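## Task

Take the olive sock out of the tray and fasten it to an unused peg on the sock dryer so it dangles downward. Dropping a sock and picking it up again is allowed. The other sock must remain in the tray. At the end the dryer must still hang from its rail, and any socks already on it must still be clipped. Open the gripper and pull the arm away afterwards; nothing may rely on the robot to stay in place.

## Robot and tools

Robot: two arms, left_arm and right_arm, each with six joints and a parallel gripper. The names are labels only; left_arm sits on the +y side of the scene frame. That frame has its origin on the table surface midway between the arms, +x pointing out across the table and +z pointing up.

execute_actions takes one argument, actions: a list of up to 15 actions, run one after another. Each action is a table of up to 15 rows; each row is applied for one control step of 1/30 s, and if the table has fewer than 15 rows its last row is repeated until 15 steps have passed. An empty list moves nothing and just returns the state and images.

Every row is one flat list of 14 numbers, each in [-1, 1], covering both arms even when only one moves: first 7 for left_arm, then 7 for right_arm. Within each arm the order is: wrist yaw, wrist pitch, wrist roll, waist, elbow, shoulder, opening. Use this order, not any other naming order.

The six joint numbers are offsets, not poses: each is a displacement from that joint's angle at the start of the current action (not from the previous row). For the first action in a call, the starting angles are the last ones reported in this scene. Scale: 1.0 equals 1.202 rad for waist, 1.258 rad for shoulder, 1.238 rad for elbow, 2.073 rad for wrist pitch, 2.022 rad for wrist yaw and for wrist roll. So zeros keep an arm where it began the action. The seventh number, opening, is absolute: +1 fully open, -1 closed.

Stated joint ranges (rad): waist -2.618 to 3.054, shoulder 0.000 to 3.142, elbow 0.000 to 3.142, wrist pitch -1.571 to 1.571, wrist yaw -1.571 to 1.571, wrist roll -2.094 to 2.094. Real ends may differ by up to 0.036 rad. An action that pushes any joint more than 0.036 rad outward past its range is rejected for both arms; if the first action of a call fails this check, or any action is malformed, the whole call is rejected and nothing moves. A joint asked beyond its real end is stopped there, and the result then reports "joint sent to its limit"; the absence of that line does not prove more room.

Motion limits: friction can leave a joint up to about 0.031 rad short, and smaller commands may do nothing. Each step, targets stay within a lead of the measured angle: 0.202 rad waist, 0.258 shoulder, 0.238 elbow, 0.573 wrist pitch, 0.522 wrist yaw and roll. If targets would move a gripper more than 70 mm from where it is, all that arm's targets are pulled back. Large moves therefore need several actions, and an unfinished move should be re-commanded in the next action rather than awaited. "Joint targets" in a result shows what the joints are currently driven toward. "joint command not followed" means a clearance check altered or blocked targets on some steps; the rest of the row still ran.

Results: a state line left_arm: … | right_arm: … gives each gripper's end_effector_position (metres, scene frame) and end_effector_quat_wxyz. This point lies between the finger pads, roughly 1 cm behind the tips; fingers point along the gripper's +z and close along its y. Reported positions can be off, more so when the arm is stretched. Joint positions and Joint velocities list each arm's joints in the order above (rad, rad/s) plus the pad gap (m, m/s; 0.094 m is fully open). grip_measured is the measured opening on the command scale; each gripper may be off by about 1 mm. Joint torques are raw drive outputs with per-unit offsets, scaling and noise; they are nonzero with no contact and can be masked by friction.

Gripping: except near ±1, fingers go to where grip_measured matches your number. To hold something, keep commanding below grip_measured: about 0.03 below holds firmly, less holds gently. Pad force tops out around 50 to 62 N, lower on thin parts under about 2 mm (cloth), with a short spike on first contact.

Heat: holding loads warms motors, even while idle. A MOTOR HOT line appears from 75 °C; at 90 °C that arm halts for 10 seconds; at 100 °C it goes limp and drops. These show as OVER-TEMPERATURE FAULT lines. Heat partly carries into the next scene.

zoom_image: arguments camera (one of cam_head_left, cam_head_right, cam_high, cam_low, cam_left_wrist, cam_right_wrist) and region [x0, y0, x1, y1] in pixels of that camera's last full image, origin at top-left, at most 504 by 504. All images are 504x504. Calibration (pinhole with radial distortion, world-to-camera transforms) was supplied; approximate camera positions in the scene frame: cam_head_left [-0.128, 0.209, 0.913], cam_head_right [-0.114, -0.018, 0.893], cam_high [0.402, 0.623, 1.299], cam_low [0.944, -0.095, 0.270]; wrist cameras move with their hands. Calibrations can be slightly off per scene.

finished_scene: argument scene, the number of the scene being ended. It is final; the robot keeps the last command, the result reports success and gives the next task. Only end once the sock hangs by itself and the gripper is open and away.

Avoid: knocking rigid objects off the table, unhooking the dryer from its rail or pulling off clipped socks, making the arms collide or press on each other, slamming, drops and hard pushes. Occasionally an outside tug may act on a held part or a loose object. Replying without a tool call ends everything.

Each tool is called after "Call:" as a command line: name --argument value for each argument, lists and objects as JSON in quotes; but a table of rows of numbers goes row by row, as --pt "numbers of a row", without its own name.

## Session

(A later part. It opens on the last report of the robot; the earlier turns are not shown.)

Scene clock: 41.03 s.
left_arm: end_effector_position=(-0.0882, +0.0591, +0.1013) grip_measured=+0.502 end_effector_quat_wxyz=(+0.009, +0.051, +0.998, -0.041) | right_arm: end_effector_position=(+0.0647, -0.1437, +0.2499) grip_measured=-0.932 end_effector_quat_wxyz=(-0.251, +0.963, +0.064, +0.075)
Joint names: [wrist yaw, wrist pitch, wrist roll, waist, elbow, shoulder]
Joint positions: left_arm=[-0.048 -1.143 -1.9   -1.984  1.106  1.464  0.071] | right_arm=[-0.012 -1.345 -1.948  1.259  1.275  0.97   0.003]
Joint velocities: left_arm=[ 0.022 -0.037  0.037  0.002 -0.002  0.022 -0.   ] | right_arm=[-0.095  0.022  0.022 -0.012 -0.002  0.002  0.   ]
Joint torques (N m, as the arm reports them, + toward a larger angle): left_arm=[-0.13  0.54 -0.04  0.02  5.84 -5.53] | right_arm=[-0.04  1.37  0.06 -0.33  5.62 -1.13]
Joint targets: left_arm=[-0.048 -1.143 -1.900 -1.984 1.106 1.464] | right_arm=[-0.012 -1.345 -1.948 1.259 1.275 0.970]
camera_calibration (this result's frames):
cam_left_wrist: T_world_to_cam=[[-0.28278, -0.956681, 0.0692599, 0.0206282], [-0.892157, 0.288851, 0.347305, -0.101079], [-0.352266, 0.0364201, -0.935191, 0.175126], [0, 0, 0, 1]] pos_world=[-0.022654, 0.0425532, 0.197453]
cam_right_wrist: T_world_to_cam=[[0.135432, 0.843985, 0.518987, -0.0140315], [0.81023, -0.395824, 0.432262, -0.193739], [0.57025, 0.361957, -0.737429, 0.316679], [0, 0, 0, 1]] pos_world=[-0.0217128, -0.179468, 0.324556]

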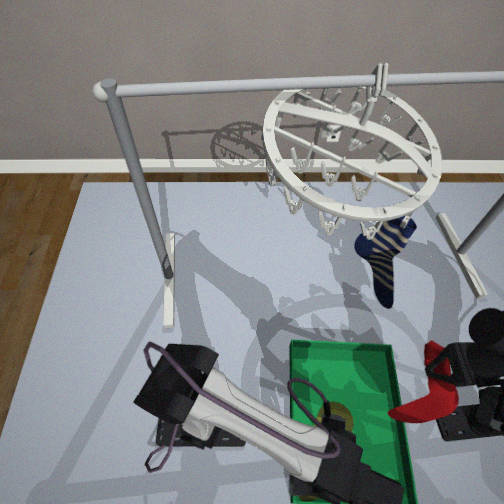

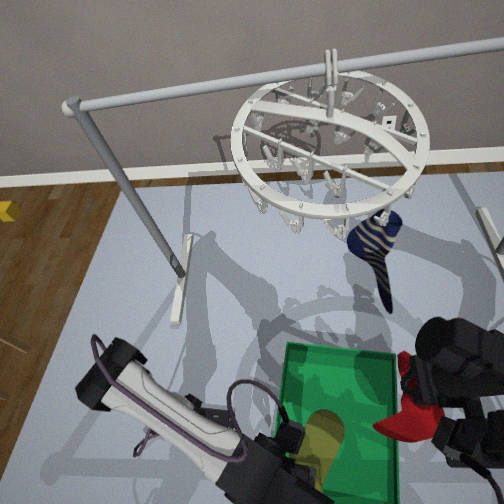

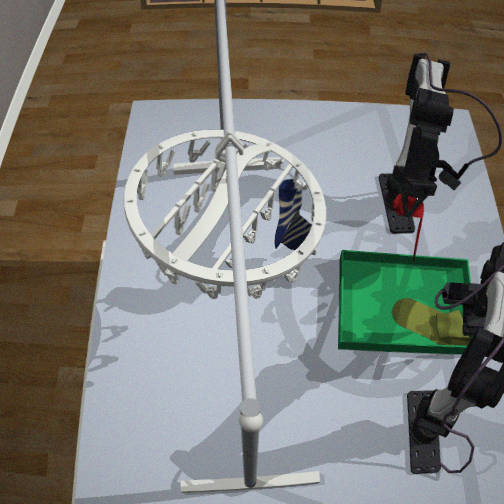

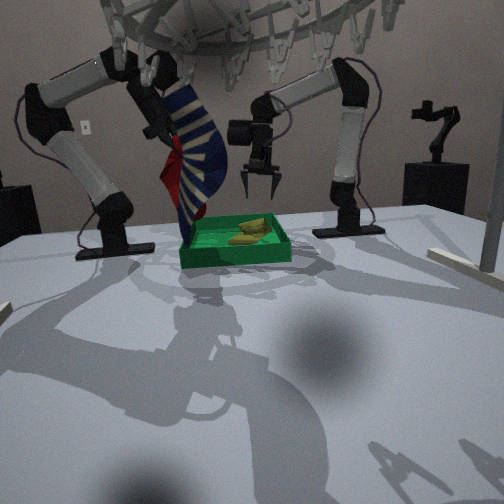

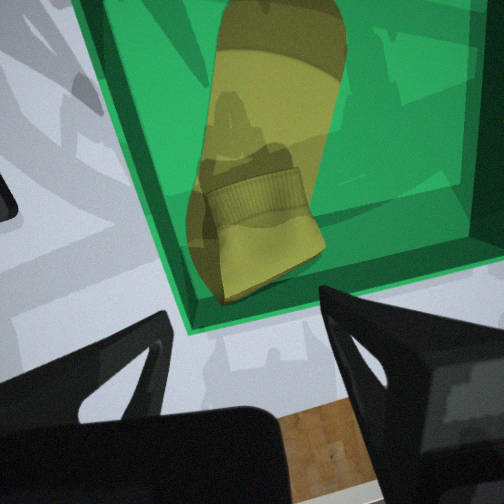

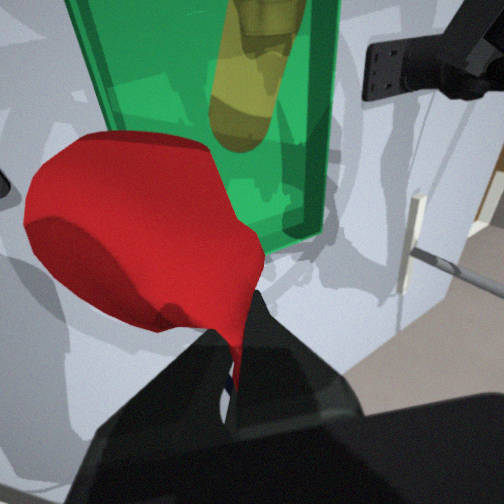

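Call:
execute_actions --actions '[[[0,0.07,0,0.105,-0.05,0.04,0.55,0,0,0,0,0,0,-1]],[[0,0.075,0,0,-0.1,0.035,0.55,0,0,0,0,0,0,-1]],[[0,0,0,0,0,0,0.55,0,0,0,0,0,0,-1]]]'

Call:
execute_actions --actions '[[[0,0,0,0,0,0,-0.3,0,0,0,0,0,0,-1]],[[0,0,0,0,0,0,-1,0,0,0,0,0,0,-1]],[[0,0,0,0,0,0,-1,0,0,0,0,0,0,-1]],[[0,0,0,0,0,-0.2,-1,0,0,0,0,0,0,-1]]]'

Scene clock: 46.90 s.
left_arm: end_effector_position=(-0.0601, +0.0386, +0.0393) grip_measured=+0.548 end_effector_quat_wxyz=(+0.010, -0.013, +0.999, -0.046) | right_arm: end_effector_position=(+0.0647, -0.1437, +0.2499) grip_measured=-0.932 end_effector_quat_wxyz=(-0.251, +0.963, +0.064, +0.075)
Joint names: [wrist yaw, wrist pitch, wrist roll, waist, elbow, shoulder]
Joint positions: left_arm=[-0.047 -0.871 -1.9   -1.857  0.934  1.553  0.073] | right_arm=[-0.012 -1.345 -1.948  1.259  1.275  0.97   0.003]
Joint velocities: left_arm=[-0.022 -0.051 -0.051 -0.007  0.012  0.007 -0.001] | right_arm=[ 0.066 -0.081 -0.022 -0.002  0.007 -0.007  0.001]
Joint torques (N m, as the arm reports them, + toward a larger angle): left_arm=[-0.12  0.58 -0.02 -0.19  5.62 -6.2 ] | right_arm=[-0.04  1.37  0.06 -0.35  5.53 -1.15]
Joint targets: left_arm=[-0.047 -0.871 -1.900 -1.857 0.934 1.553] | right_arm=[-0.012 -1.345 -1.948 1.259 1.275 0.970]
camera_calibration (this result's frames):
cam_left_wrist: T_world_to_cam=[[-0.158678, -0.984079, 0.0800668, 0.0213455], [-0.92021, 0.176793, 0.349224, -0.0460184], [-0.357819, -0.0182642, -0.933612, 0.129437], [0, 0, 0, 1]] pos_world=[0.00735564, 0.0315054, 0.135206]
cam_right_wrist: T_world_to_cam=[[0.135432, 0.843985, 0.518987, -0.0140315], [0.81023, -0.395824, 0.432262, -0.193739], [0.57025, 0.361957, -0.737429, 0.316679], [0, 0, 0, 1]] pos_world=[-0.0217128, -0.179468, 0.324556]

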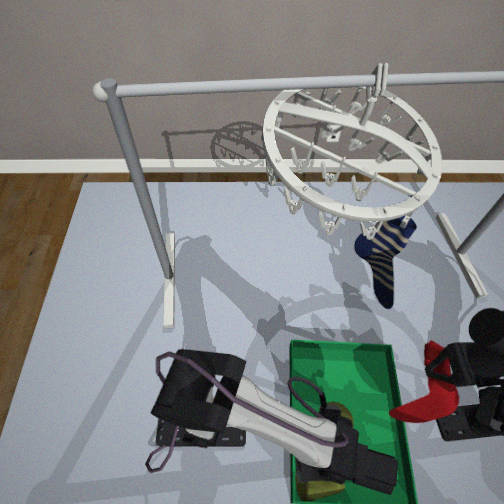

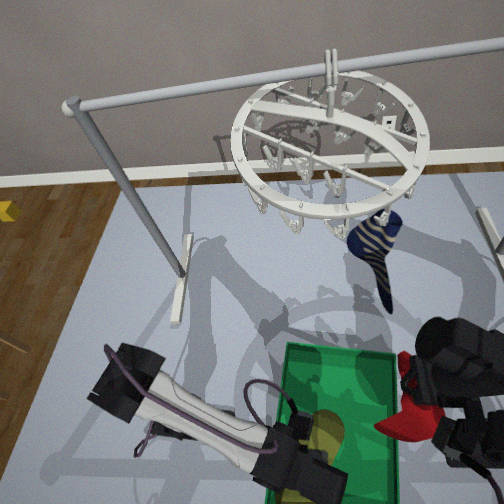

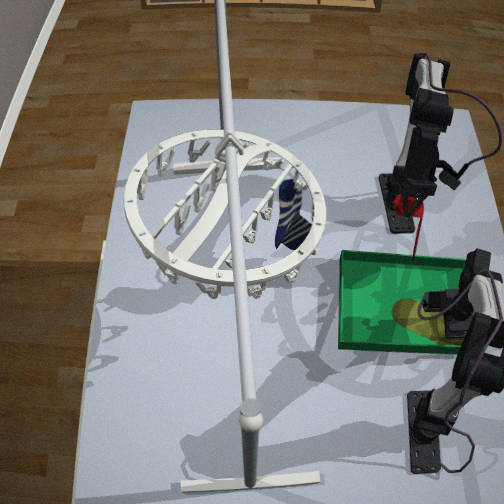

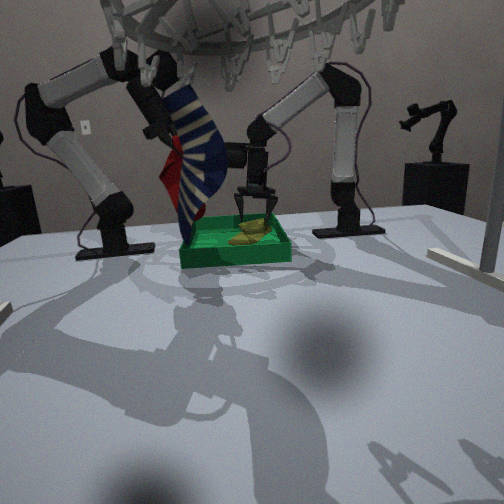

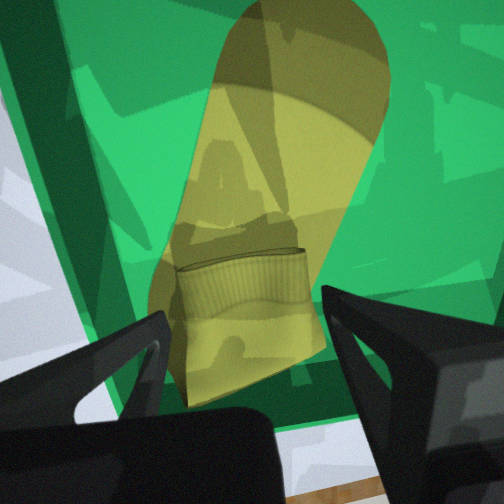

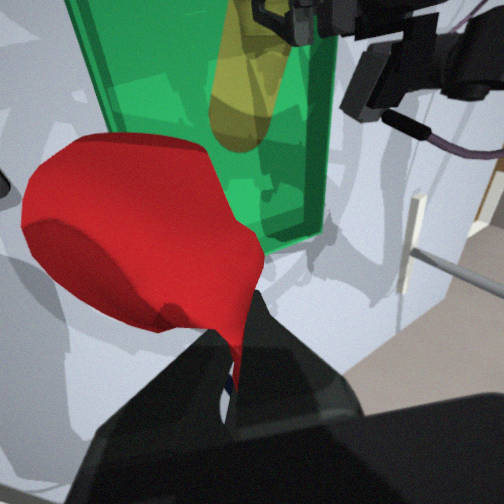

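Scene clock: 48.90 s.
left_arm: end_effector_position=(-0.0638, +0.0269, +0.1085) grip_measured=-0.983 end_effector_quat_wxyz=(-0.032, -0.016, +0.984, -0.173) | right_arm: end_effector_position=(+0.0647, -0.1437, +0.2499) grip_measured=-0.932 end_effector_quat_wxyz=(-0.251, +0.963, +0.064, +0.075)
Joint names: [wrist yaw, wrist pitch, wrist roll, waist, elbow, shoulder]
Joint positions: left_arm=[-0.047 -0.869 -1.9   -1.857  0.939  1.29   0.001] | right_arm=[-0.012 -1.345 -1.948  1.259  1.275  0.97   0.003]
Joint velocities: left_arm=[-0.051  0.022  0.022  0.007 -0.017 -0.002 -0.002] | right_arm=[-0.095 -0.007  0.022 -0.007 -0.017  0.002 -0.   ]
Joint torques (N m, as the arm reports them, + toward a larger angle): left_arm=[-0.11  1.13  0.   -0.24  6.12 -3.35] | right_arm=[-0.04  1.37  0.06 -0.36  5.56 -1.14]
Joint targets: left_arm=[-0.047 -0.871 -1.900 -1.857 0.934 1.302] | right_arm=[-0.012 -1.345 -1.948 1.259 1.275 0.970]
camera_calibration (this result's frames):
cam_left_wrist: T_world_to_cam=[[-0.141578, -0.929715, 0.33998, -0.0248693], [-0.891125, 0.269261, 0.365234, -0.0738882], [-0.431106, -0.251255, -0.866613, 0.186879], [0, 0, 0, 1]] pos_world=[0.0112003, 0.0437282, 0.197393]
cam_right_wrist: T_world_to_cam=[[0.135432, 0.843985, 0.518987, -0.0140315], [0.81023, -0.395824, 0.432262, -0.193739], [0.57025, 0.361957, -0.737429, 0.316679], [0, 0, 0, 1]] pos_world=[-0.0217128, -0.179468, 0.324556]

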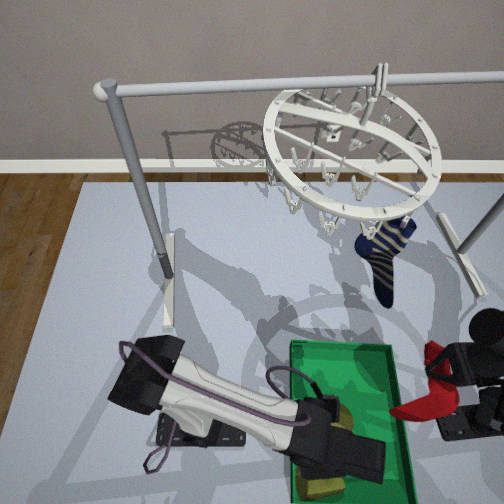

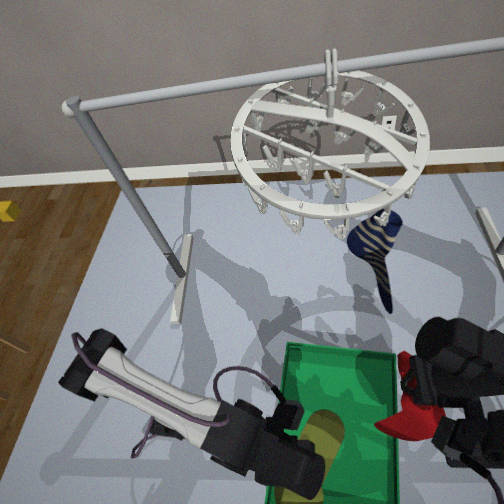

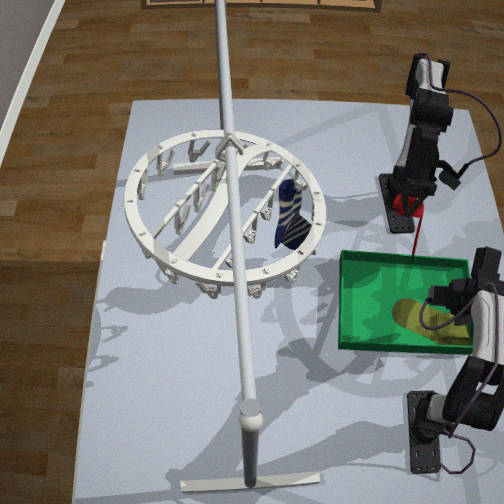

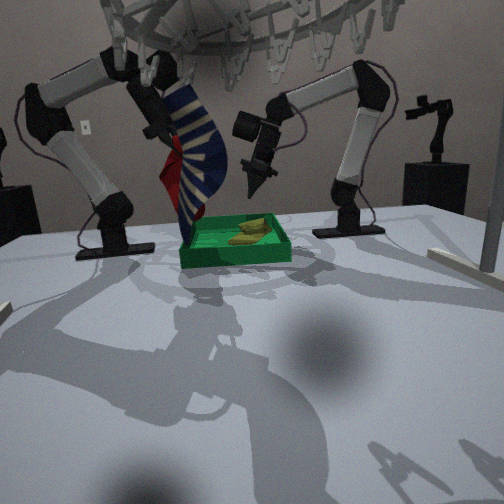

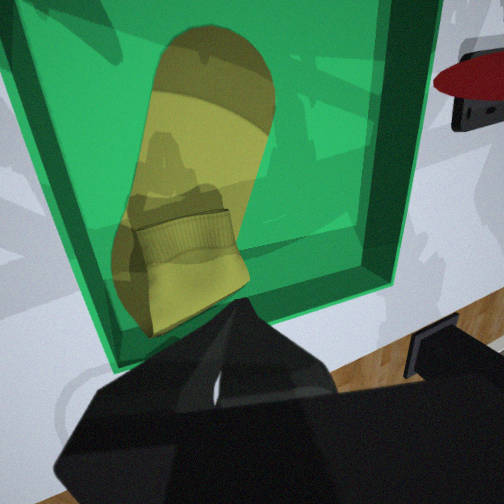

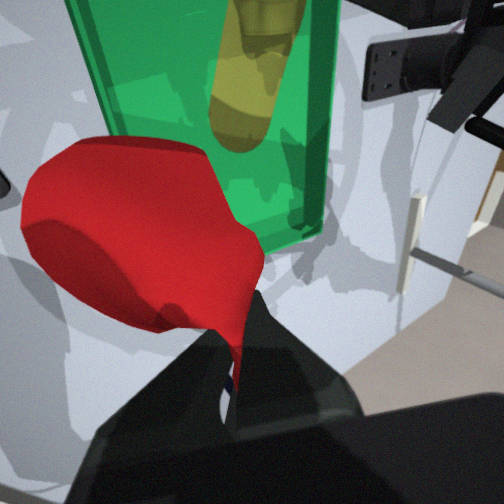

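Go about 2 cm lower, 1 cm further back.

Call:
execute_actions --actions '[[[0,0.03,0,-0.045,0,0.15,0.55,0,0,0,0,0,0,-1]],[[0,0,0,0,0,0.115,0.55,0,0,0,0,0,0,-1]],[[0,0,0,0,0,0,-0.3,0,0,0,0,0,0,-1]],[[0,0,0,0,0,0,-1,0,0,0,0,0,0,-1]],[[0,0,0,0,0,0,-1,0,0,0,0,0,0,-1]],[[0,0,0,0,0,-0.15,-1,0,0,0,0,0,0,-1]]]'

Scene clock: 54.70 s.
left_arm: end_effector_position=(-0.0802, +0.0209, +0.0731) grip_measured=-0.970 end_effector_quat_wxyz=(-0.019, +0.009, +0.992, -0.128) | right_arm: end_effector_position=(+0.0647, -0.1437, +0.2499) grip_measured=-0.932 end_effector_quat_wxyz=(-0.251, +0.963, +0.064, +0.075)
Joint names: [wrist yaw, wrist pitch, wrist roll, waist, elbow, shoulder]
Joint positions: left_arm=[-0.05  -0.817 -1.9   -1.906  0.945  1.444  0.001] | right_arm=[-0.012 -1.345 -1.948  1.259  1.275  0.97   0.003]
Joint velocities: left_arm=[ 0.081  0.037 -0.081 -0.002  0.017 -0.002  0.001] | right_arm=[-0.095  0.051  0.022 -0.012 -0.027 -0.007  0.   ]
Joint torques (N m, as the arm reports them, + toward a larger angle): left_arm=[-0.14  0.95  0.01 -0.13  6.15 -4.99] | right_arm=[-0.04  1.38  0.06 -0.34  5.58 -1.15]
Joint targets: left_arm=[-0.050 -0.816 -1.900 -1.906 0.946 1.451] | right_arm=[-0.012 -1.345 -1.948 1.259 1.275 0.970]
camera_calibration (this result's frames):
cam_left_wrist: T_world_to_cam=[[-0.196536, -0.948104, 0.249944, -0.0181023], [-0.890058, 0.279447, 0.360147, -0.0736842], [-0.411303, -0.151683, -0.898789, 0.149494], [0, 0, 0, 1]] pos_world=[-0.00765352, 0.0261037, 0.165426]
cam_right_wrist: T_world_to_cam=[[0.135432, 0.843985, 0.518987, -0.0140315], [0.81023, -0.395824, 0.432262, -0.193739], [0.57025, 0.361957, -0.737429, 0.316679], [0, 0, 0, 1]] pos_world=[-0.0217128, -0.179468, 0.324556]

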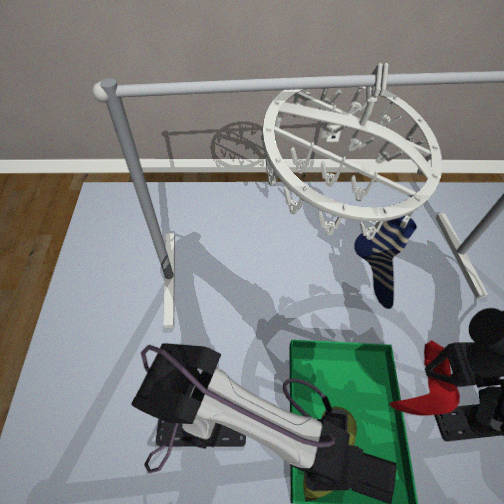

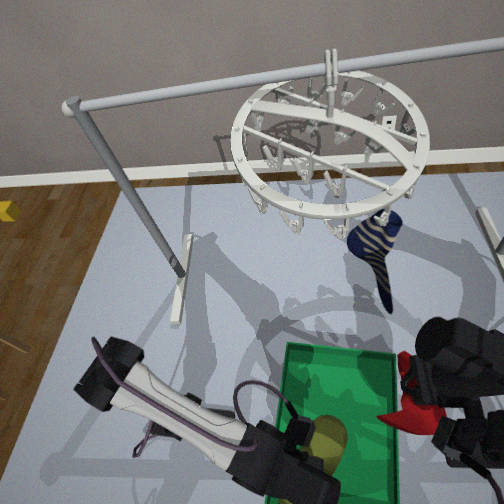

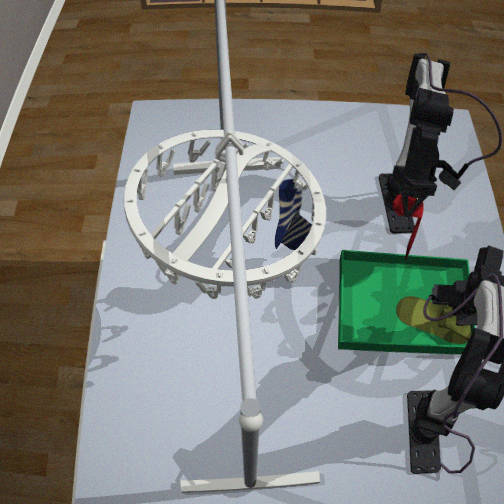

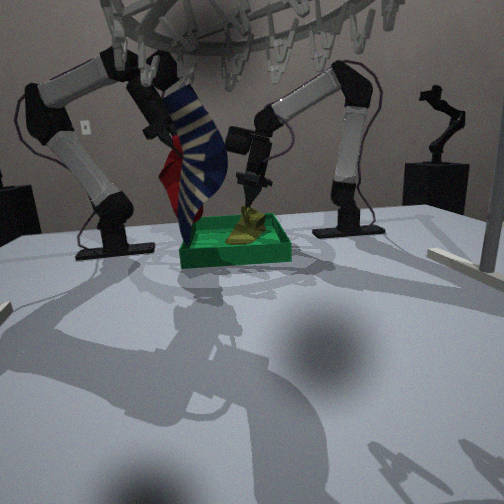

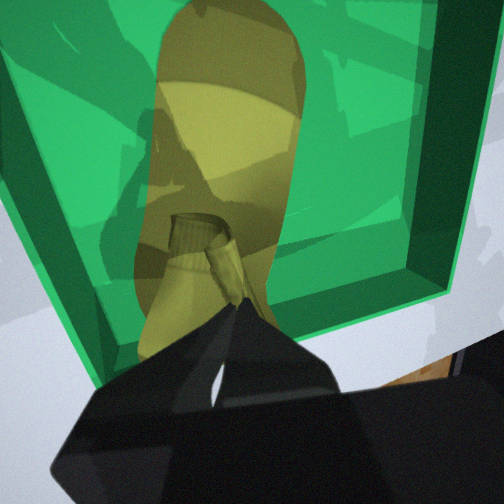

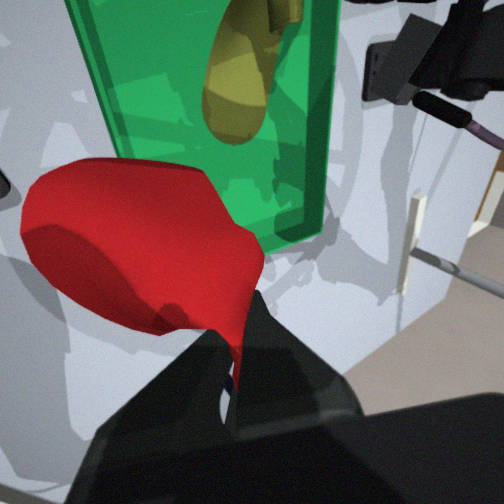

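Call:
execute_actions --actions '[[[0,-0.05,0.15,0,0,-0.25,-1,0,0,0,0,0,0,-1]],[[0,0,0.2,0.15,0,-0.26,-1,0,0,0,0,0,0,-1]],[[0,0,0.2,0.3,0,0,-1,0,0,0,0,0,0,-1]],[[0,0.15,0.2,0.3,-0.1,0,-1,0,0,0,0,0,0,-1]],[[0,0.2,0.2,0.3,-0.13,0,-1,0,0,0,0,0,0,-1]],[[0,0.25,0.05,0.17,-0.13,0,-1,0,0.2,0,0.1,0.05,0.16,-1]],[[0,0,0,0,0,0,-1,0,0,0,0,0,0.25,-1]],[[0,0,0,0,0,0,-1,0,0,0,-0.08,0,0.22,-1]],[[0,0,0,0,0,0,-1,0,0,0,0,0,0,0.6]],[[0,0,0,0,0,0,-1,0,0,0.3,0,0,-0.2,0.6]]]'

Scene clock: 61.97 s.
left_arm: end_effector_position=(+0.3075, +0.1532, +0.2999) grip_measured=-0.970 end_effector_quat_wxyz=(+0.695, +0.153, +0.686, -0.151) | right_arm: end_effector_position=(+0.0610, -0.0009, +0.1558) grip_measured=-0.932 end_effector_quat_wxyz=(-0.188, +0.974, +0.119, +0.045)
Joint names: [wrist yaw, wrist pitch, wrist roll, waist, elbow, shoulder]
Joint positions: left_arm=[-0.051  0.254  0.005 -0.466  0.528  0.769  0.001] | right_arm=[-0.009 -0.965 -1.948  1.371  1.298  1.514  0.003]
Joint velocities: left_arm=[-0.022 -0.066  0.007 -0.002  0.002 -0.017  0.   ] | right_arm=[-0.051 -0.022 -0.022  0.002 -0.027 -0.056 -0.   ]
Joint torques (N m, as the arm reports them, + toward a larger angle): left_arm=[-0.06  2.27 -0.02 -0.11  7.19 -0.93] | right_arm=[-0.04  1.16  0.05 -0.34  7.14 -8.94]
Joint targets: left_arm=[-0.051 0.254 0.005 -0.466 0.528 0.769] | right_arm=[-0.009 -0.961 -1.948 1.371 1.312 1.499]
camera_calibration (this result's frames):
cam_left_wrist: T_world_to_cam=[[-0.404137, -0.895217, -0.187776, 0.313779], [-0.26538, 0.311212, -0.912535, 0.337511], [0.875355, -0.318957, -0.363345, 0.00221059], [0, 0, 0, 1]] pos_world=[0.214443, 0.176568, 0.367714]
cam_right_wrist: T_world_to_cam=[[0.0484312, 0.917626, 0.394483, -0.06037], [0.856034, -0.24163, 0.456969, -0.100003], [0.514646, 0.31556, -0.797221, 0.210422], [0, 0, 0, 1]] pos_world=[-0.0197633, -0.0351673, 0.237266]

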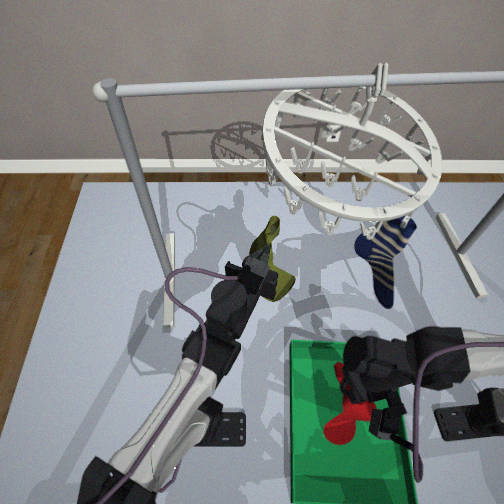

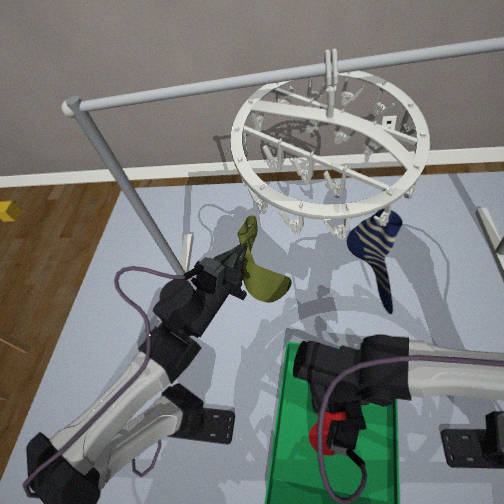

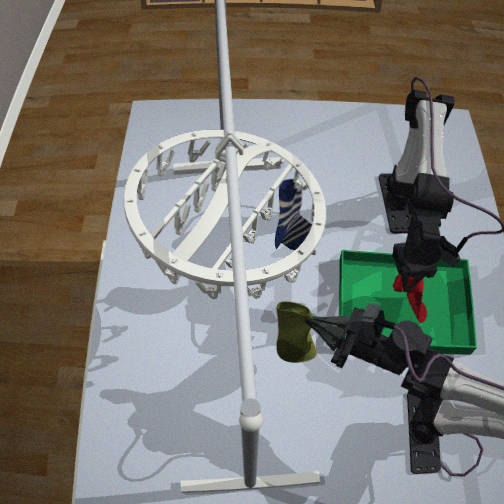

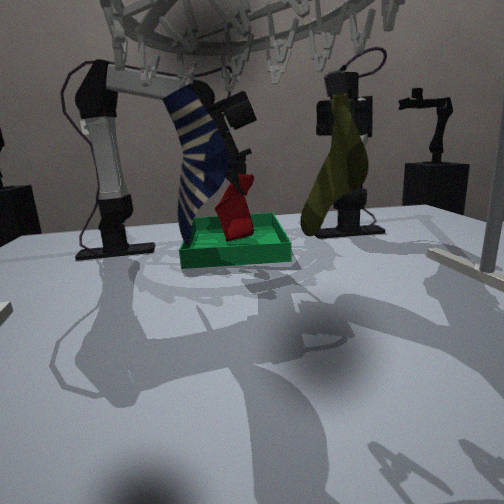

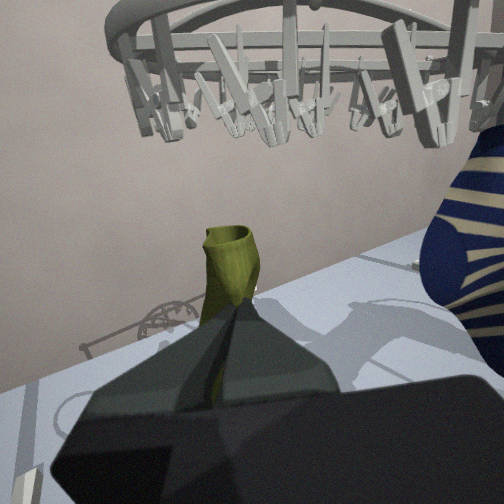

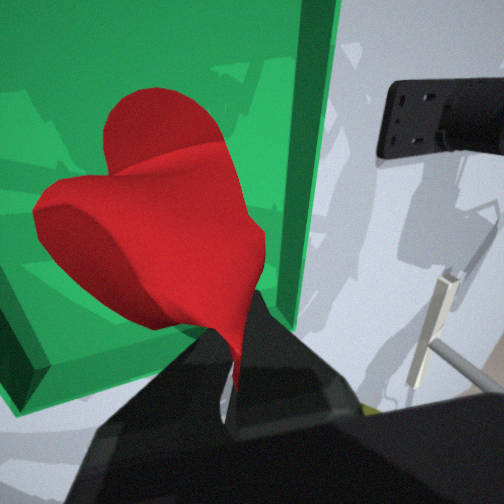

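Call:
execute_actions --actions '[[[0,0,0,0,0,0,-1,0,0,0,-0.05,0,0.2,-1]],[[0,0,0,0,0,0,-1,0,0,0,0,0,0,0.6]],[[0,0,0,0,0,0,-1,0,0,0.3,0.03,0,-0.2,0.6]],[[0,0,0,0,0,0,-1,0.35,0.1,0.35,0,0.11,0,0.6]],[[0,0,0,0,0,0,-1,0.36,0.2,0.345,0,0,0,0.6]],[[0,0,0,0,0,0,-1,0,0.25,0,0,0,0,0.5]]]'

Scene clock: 69.57 s.
left_arm: end_effector_position=(+0.3075, +0.1532, +0.2999) grip_measured=-0.970 end_effector_quat_wxyz=(+0.695, +0.153, +0.686, -0.151) | right_arm: end_effector_position=(+0.2390, -0.0031, +0.3977) grip_measured=+0.501 end_effector_quat_wxyz=(+0.704, -0.054, +0.708, -0.001)
Joint names: [wrist yaw, wrist pitch, wrist roll, waist, elbow, shoulder]
Joint positions: left_arm=[-0.051  0.254  0.005 -0.466  0.528  0.769  0.001] | right_arm=[ 1.34   0.099 -0.037  1.35   1.4    1.54   0.071]
Joint velocities: left_arm=[ 0.022 -0.007  0.007 -0.012 -0.007 -0.007  0.001] | right_arm=[ 0.037  0.212  0.022  0.007 -0.002 -0.007 -0.   ]
Joint torques (N m, as the arm reports them, + toward a larger angle): left_arm=[-0.04  2.26 -0.02 -0.11  7.17 -0.97] | right_arm=[ 0.06  1.84  0.02 -0.4   7.06 -8.96]
Joint targets: left_arm=[-0.051 0.254 0.005 -0.466 0.528 0.769] | right_arm=[1.339 0.130 -0.037 1.350 1.406 1.535]
camera_calibration (this result's frames):
cam_left_wrist: T_world_to_cam=[[-0.404137, -0.895217, -0.187776, 0.313779], [-0.26538, 0.311212, -0.912535, 0.337511], [0.875355, -0.318957, -0.363345, 0.00221059], [0, 0, 0, 1]] pos_world=[0.214443, 0.176568, 0.367714]
cam_right_wrist: T_world_to_cam=[[0.0536277, -0.973694, -0.221458, 0.0754681], [-0.498875, 0.165992, -0.85063, 0.48163], [0.865013, 0.156097, -0.47685, 0.100712], [0, 0, 0, 1]] pos_world=[0.149108, -0.0221846, 0.474426]

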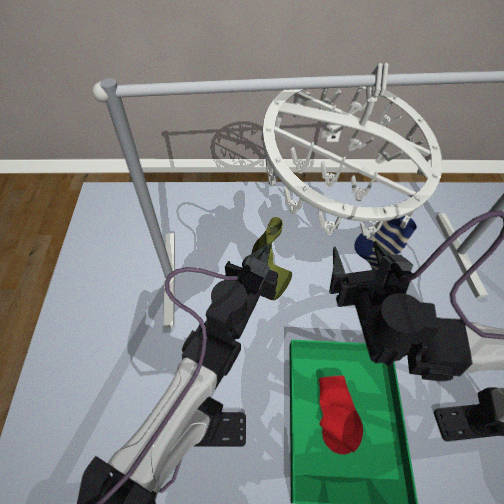

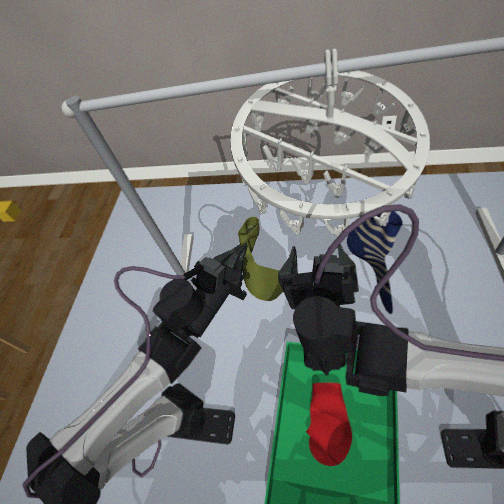

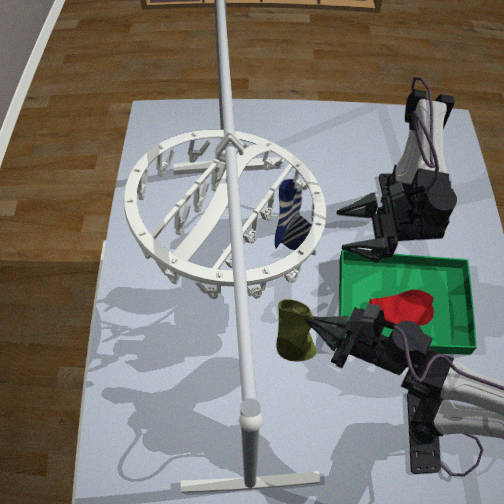

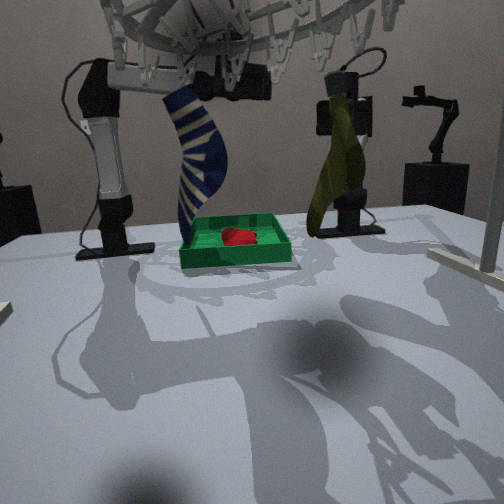

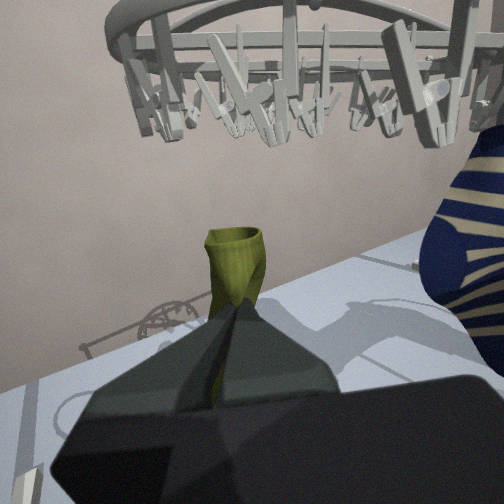

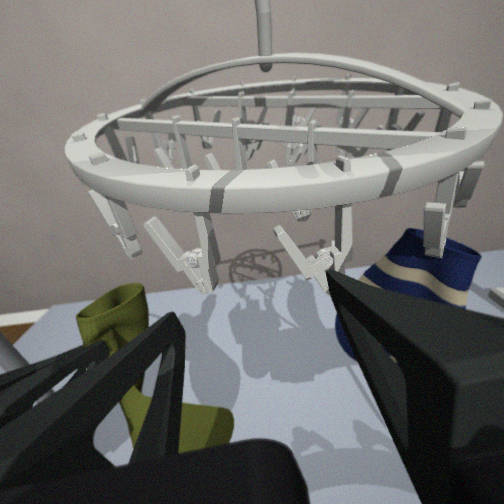

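Call:
execute_actions --actions '[[[0,0,0,0,0,0,-1,0.05,0.02,0.03,0,0.02,0,0.4]],[[0,0,0,0,0,0,-1,0,0,0,-0.075,0,0,0.4]],[[0,0,0,0,0,0,-1,-0.055,0,0,-0.055,0,0,0.4]]]'

Scene clock: 74.30 s.
left_arm: end_effector_position=(+0.3075, +0.1532, +0.2999) grip_measured=-0.970 end_effector_quat_wxyz=(+0.695, +0.153, +0.686, -0.151) | right_arm: end_effector_position=(+0.2911, -0.0411, +0.4005) grip_measured=+0.402 end_effector_quat_wxyz=(+0.705, +0.027, +0.708, -0.026)
Joint names: [wrist yaw, wrist pitch, wrist roll, waist, elbow, shoulder]
Joint positions: left_arm=[-0.051  0.254  0.005 -0.466  0.528  0.769  0.001] | right_arm=[1.33  0.124 0.016 1.191 1.4   1.54  0.066]
Joint velocities: left_arm=[ 0.022  0.037 -0.007  0.017 -0.007 -0.012 -0.   ] | right_arm=[-0.051  0.022 -0.051 -0.002 -0.022 -0.012 -0.002]
Joint torques (N m, as the arm reports them, + toward a larger angle): left_arm=[-0.02  2.32 -0.03 -0.16  7.04 -0.79] | right_arm=[-0.05  1.7   0.02 -0.38  6.6  -8.47]
Joint targets: left_arm=[-0.051 0.254 0.005 -0.466 0.528 0.769] | right_arm=[1.314 0.125 0.016 1.190 1.400 1.540]
camera_calibration (this result's frames):
cam_left_wrist: T_world_to_cam=[[-0.404137, -0.895217, -0.187776, 0.313779], [-0.26538, 0.311212, -0.912535, 0.337511], [0.875355, -0.318957, -0.363345, 0.00221059], [0, 0, 0, 1]] pos_world=[0.214443, 0.176568, 0.367714]
cam_right_wrist: T_world_to_cam=[[-0.0886936, -0.95092, -0.296453, 0.108674], [-0.459072, 0.303156, -0.835074, 0.504191], [0.883961, 0.0620275, -0.463429, 0.0480997], [0, 0, 0, 1]] pos_world=[0.19858, -0.0524919, 0.475544]

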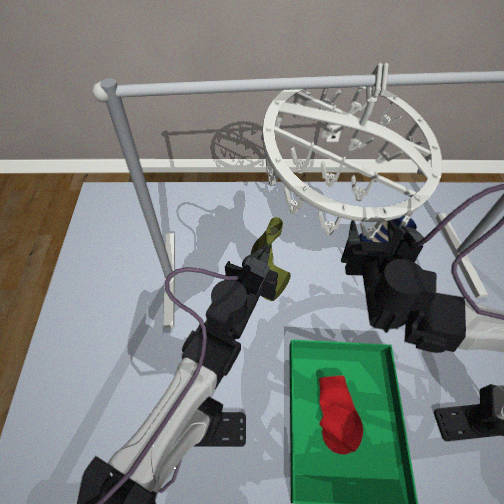

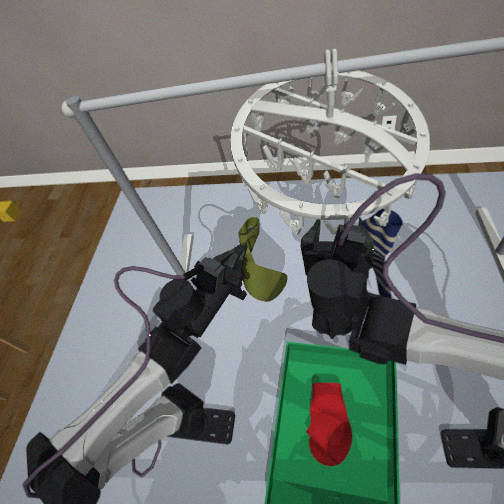

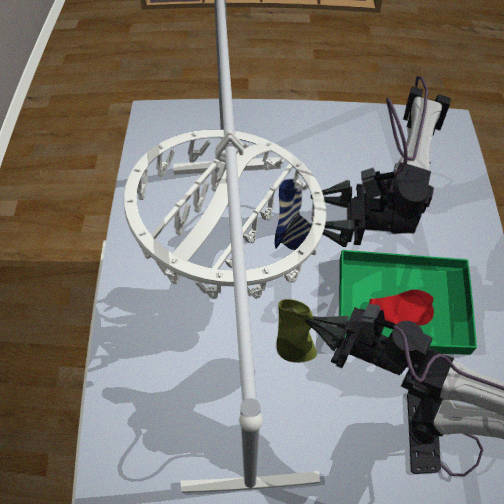

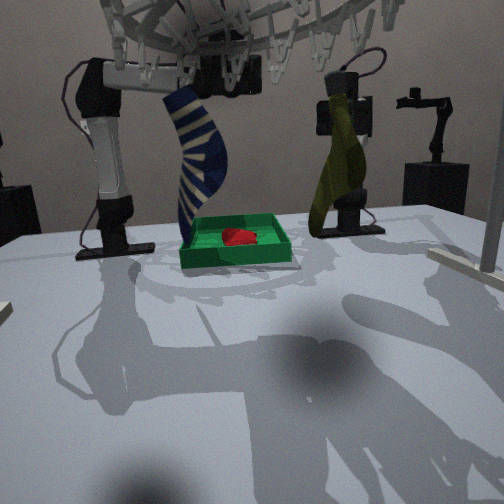

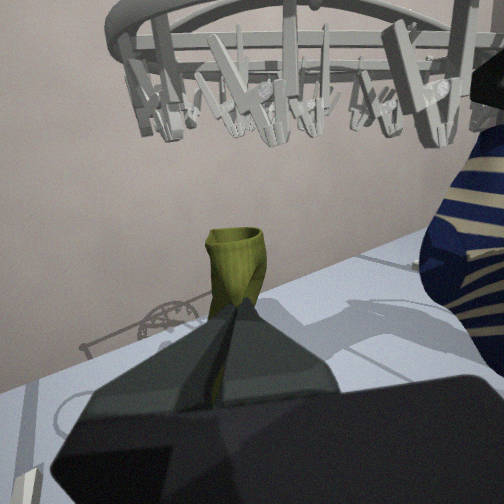

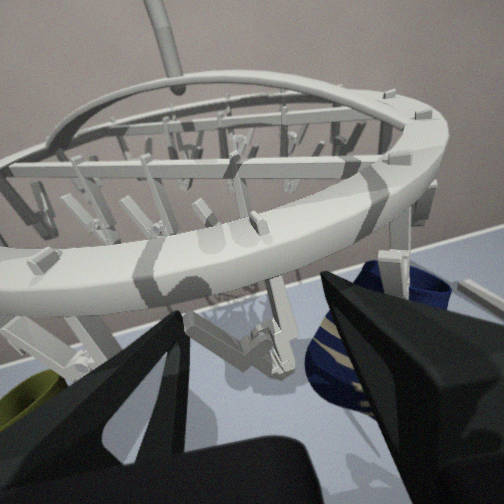

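Call:
execute_actions --actions '[[[0.22,0.05,0,0,0,0.15,-1,-0.065,0,0,0,-0.02,0,0.4]],[[0.22,0.1,0,0,0.04,0.15,-1,0,0,0,-0.04,0,0,0.4]],[[0,0.1,0,-0.065,0.05,0.13,-1,0,0,0,0,0,0,-0.1]],[[0,0.1,0,0,0.05,0.11,-1,0,0,0,0,0,0,-0.5]],[[0,0,0,0,0,0,-1,0,0,0,0,0,0,-0.5]]]'

Call:
zoom_image --camera "cam_low" --region '[170,30,310,170]'

Scene clock: 81.63 s.
left_arm: end_effector_position=(+0.2872, -0.0138, +0.2640) grip_measured=-0.970 end_effector_quat_wxyz=(+0.592, +0.445, +0.515, -0.433) | right_arm: end_effector_position=(+0.3061, -0.0341, +0.3964) grip_measured=-0.410 end_effector_quat_wxyz=(+0.704, +0.001, +0.710, -0.003)
Joint names: [wrist yaw, wrist pitch, wrist roll, waist, elbow, shoulder]
Joint positions: left_arm=[ 0.79   0.899  0.005 -0.533  0.658  1.451  0.001] | right_arm=[1.215 0.124 0.022 1.145 1.39  1.54  0.028]
Joint velocities: left_arm=[-0.051 -0.037  0.095  0.002  0.007 -0.007 -0.   ] | right_arm=[ 0.022 -0.007 -0.022 -0.002 -0.007 -0.002 -0.   ]
Joint torques (N m, as the arm reports them, + toward a larger angle): left_arm=[-0.09  2.   -0.02 -0.22  6.29 -6.08] | right_arm=[ 0.07  1.77  0.01 -0.41  6.67 -8.61]
Joint targets: left_arm=[0.790 0.899 0.005 -0.533 0.658 1.451] | right_arm=[1.215 0.124 0.020 1.145 1.390 1.540]
camera_calibration (this result's frames):
cam_left_wrist: T_world_to_cam=[[-0.934343, -0.242573, -0.261078, 0.330008], [0.16284, 0.361044, -0.918221, 0.230475], [0.316996, -0.900447, -0.297839, 0.0887301], [0, 0, 0, 1]] pos_world=[0.242683, 0.0767361, 0.324212]
cam_right_wrist: T_world_to_cam=[[-0.0244932, -0.955653, -0.293473, 0.0944067], [-0.483281, 0.268298, -0.83334, 0.51104], [0.875123, 0.121419, -0.46842, 0.0392257], [0, 0, 0, 1]] pos_world=[0.214961, -0.0516539, 0.471951]

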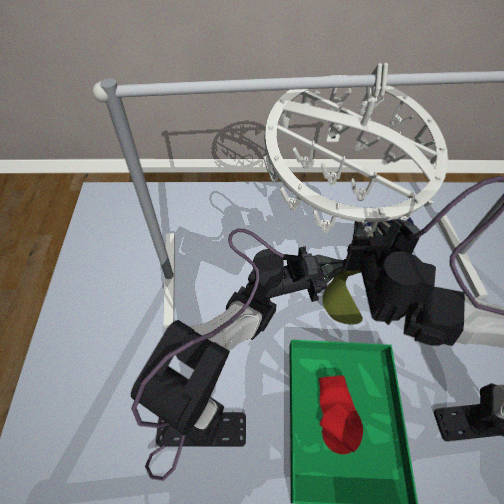

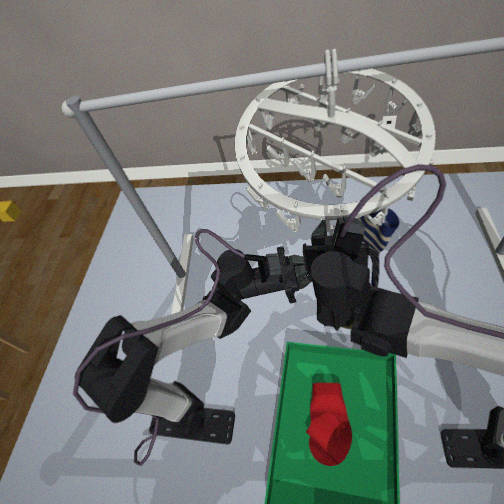

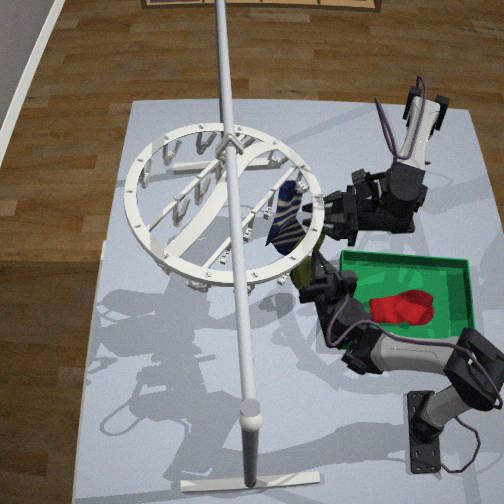

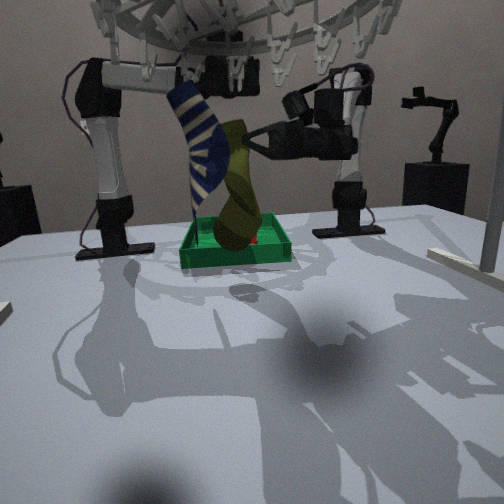

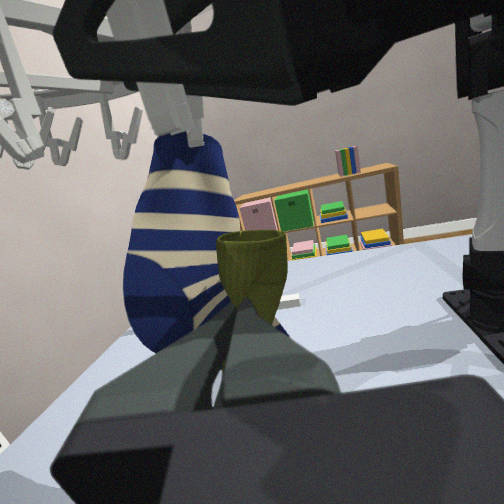

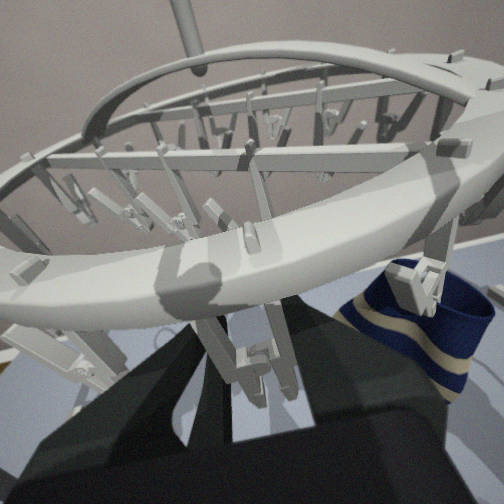

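Region (170, 30, 310, 170) of cam_low's 504x504 image, scaled by 3.600, with more detail than that image has.

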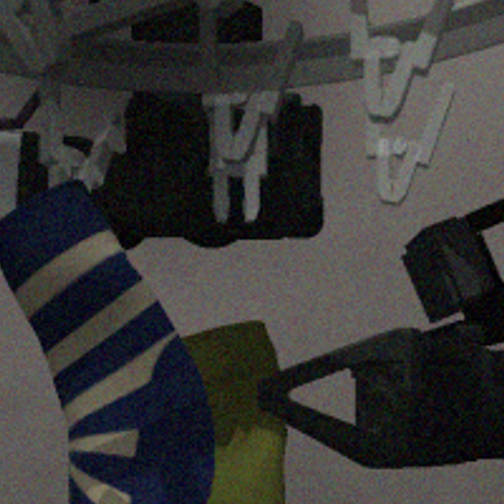

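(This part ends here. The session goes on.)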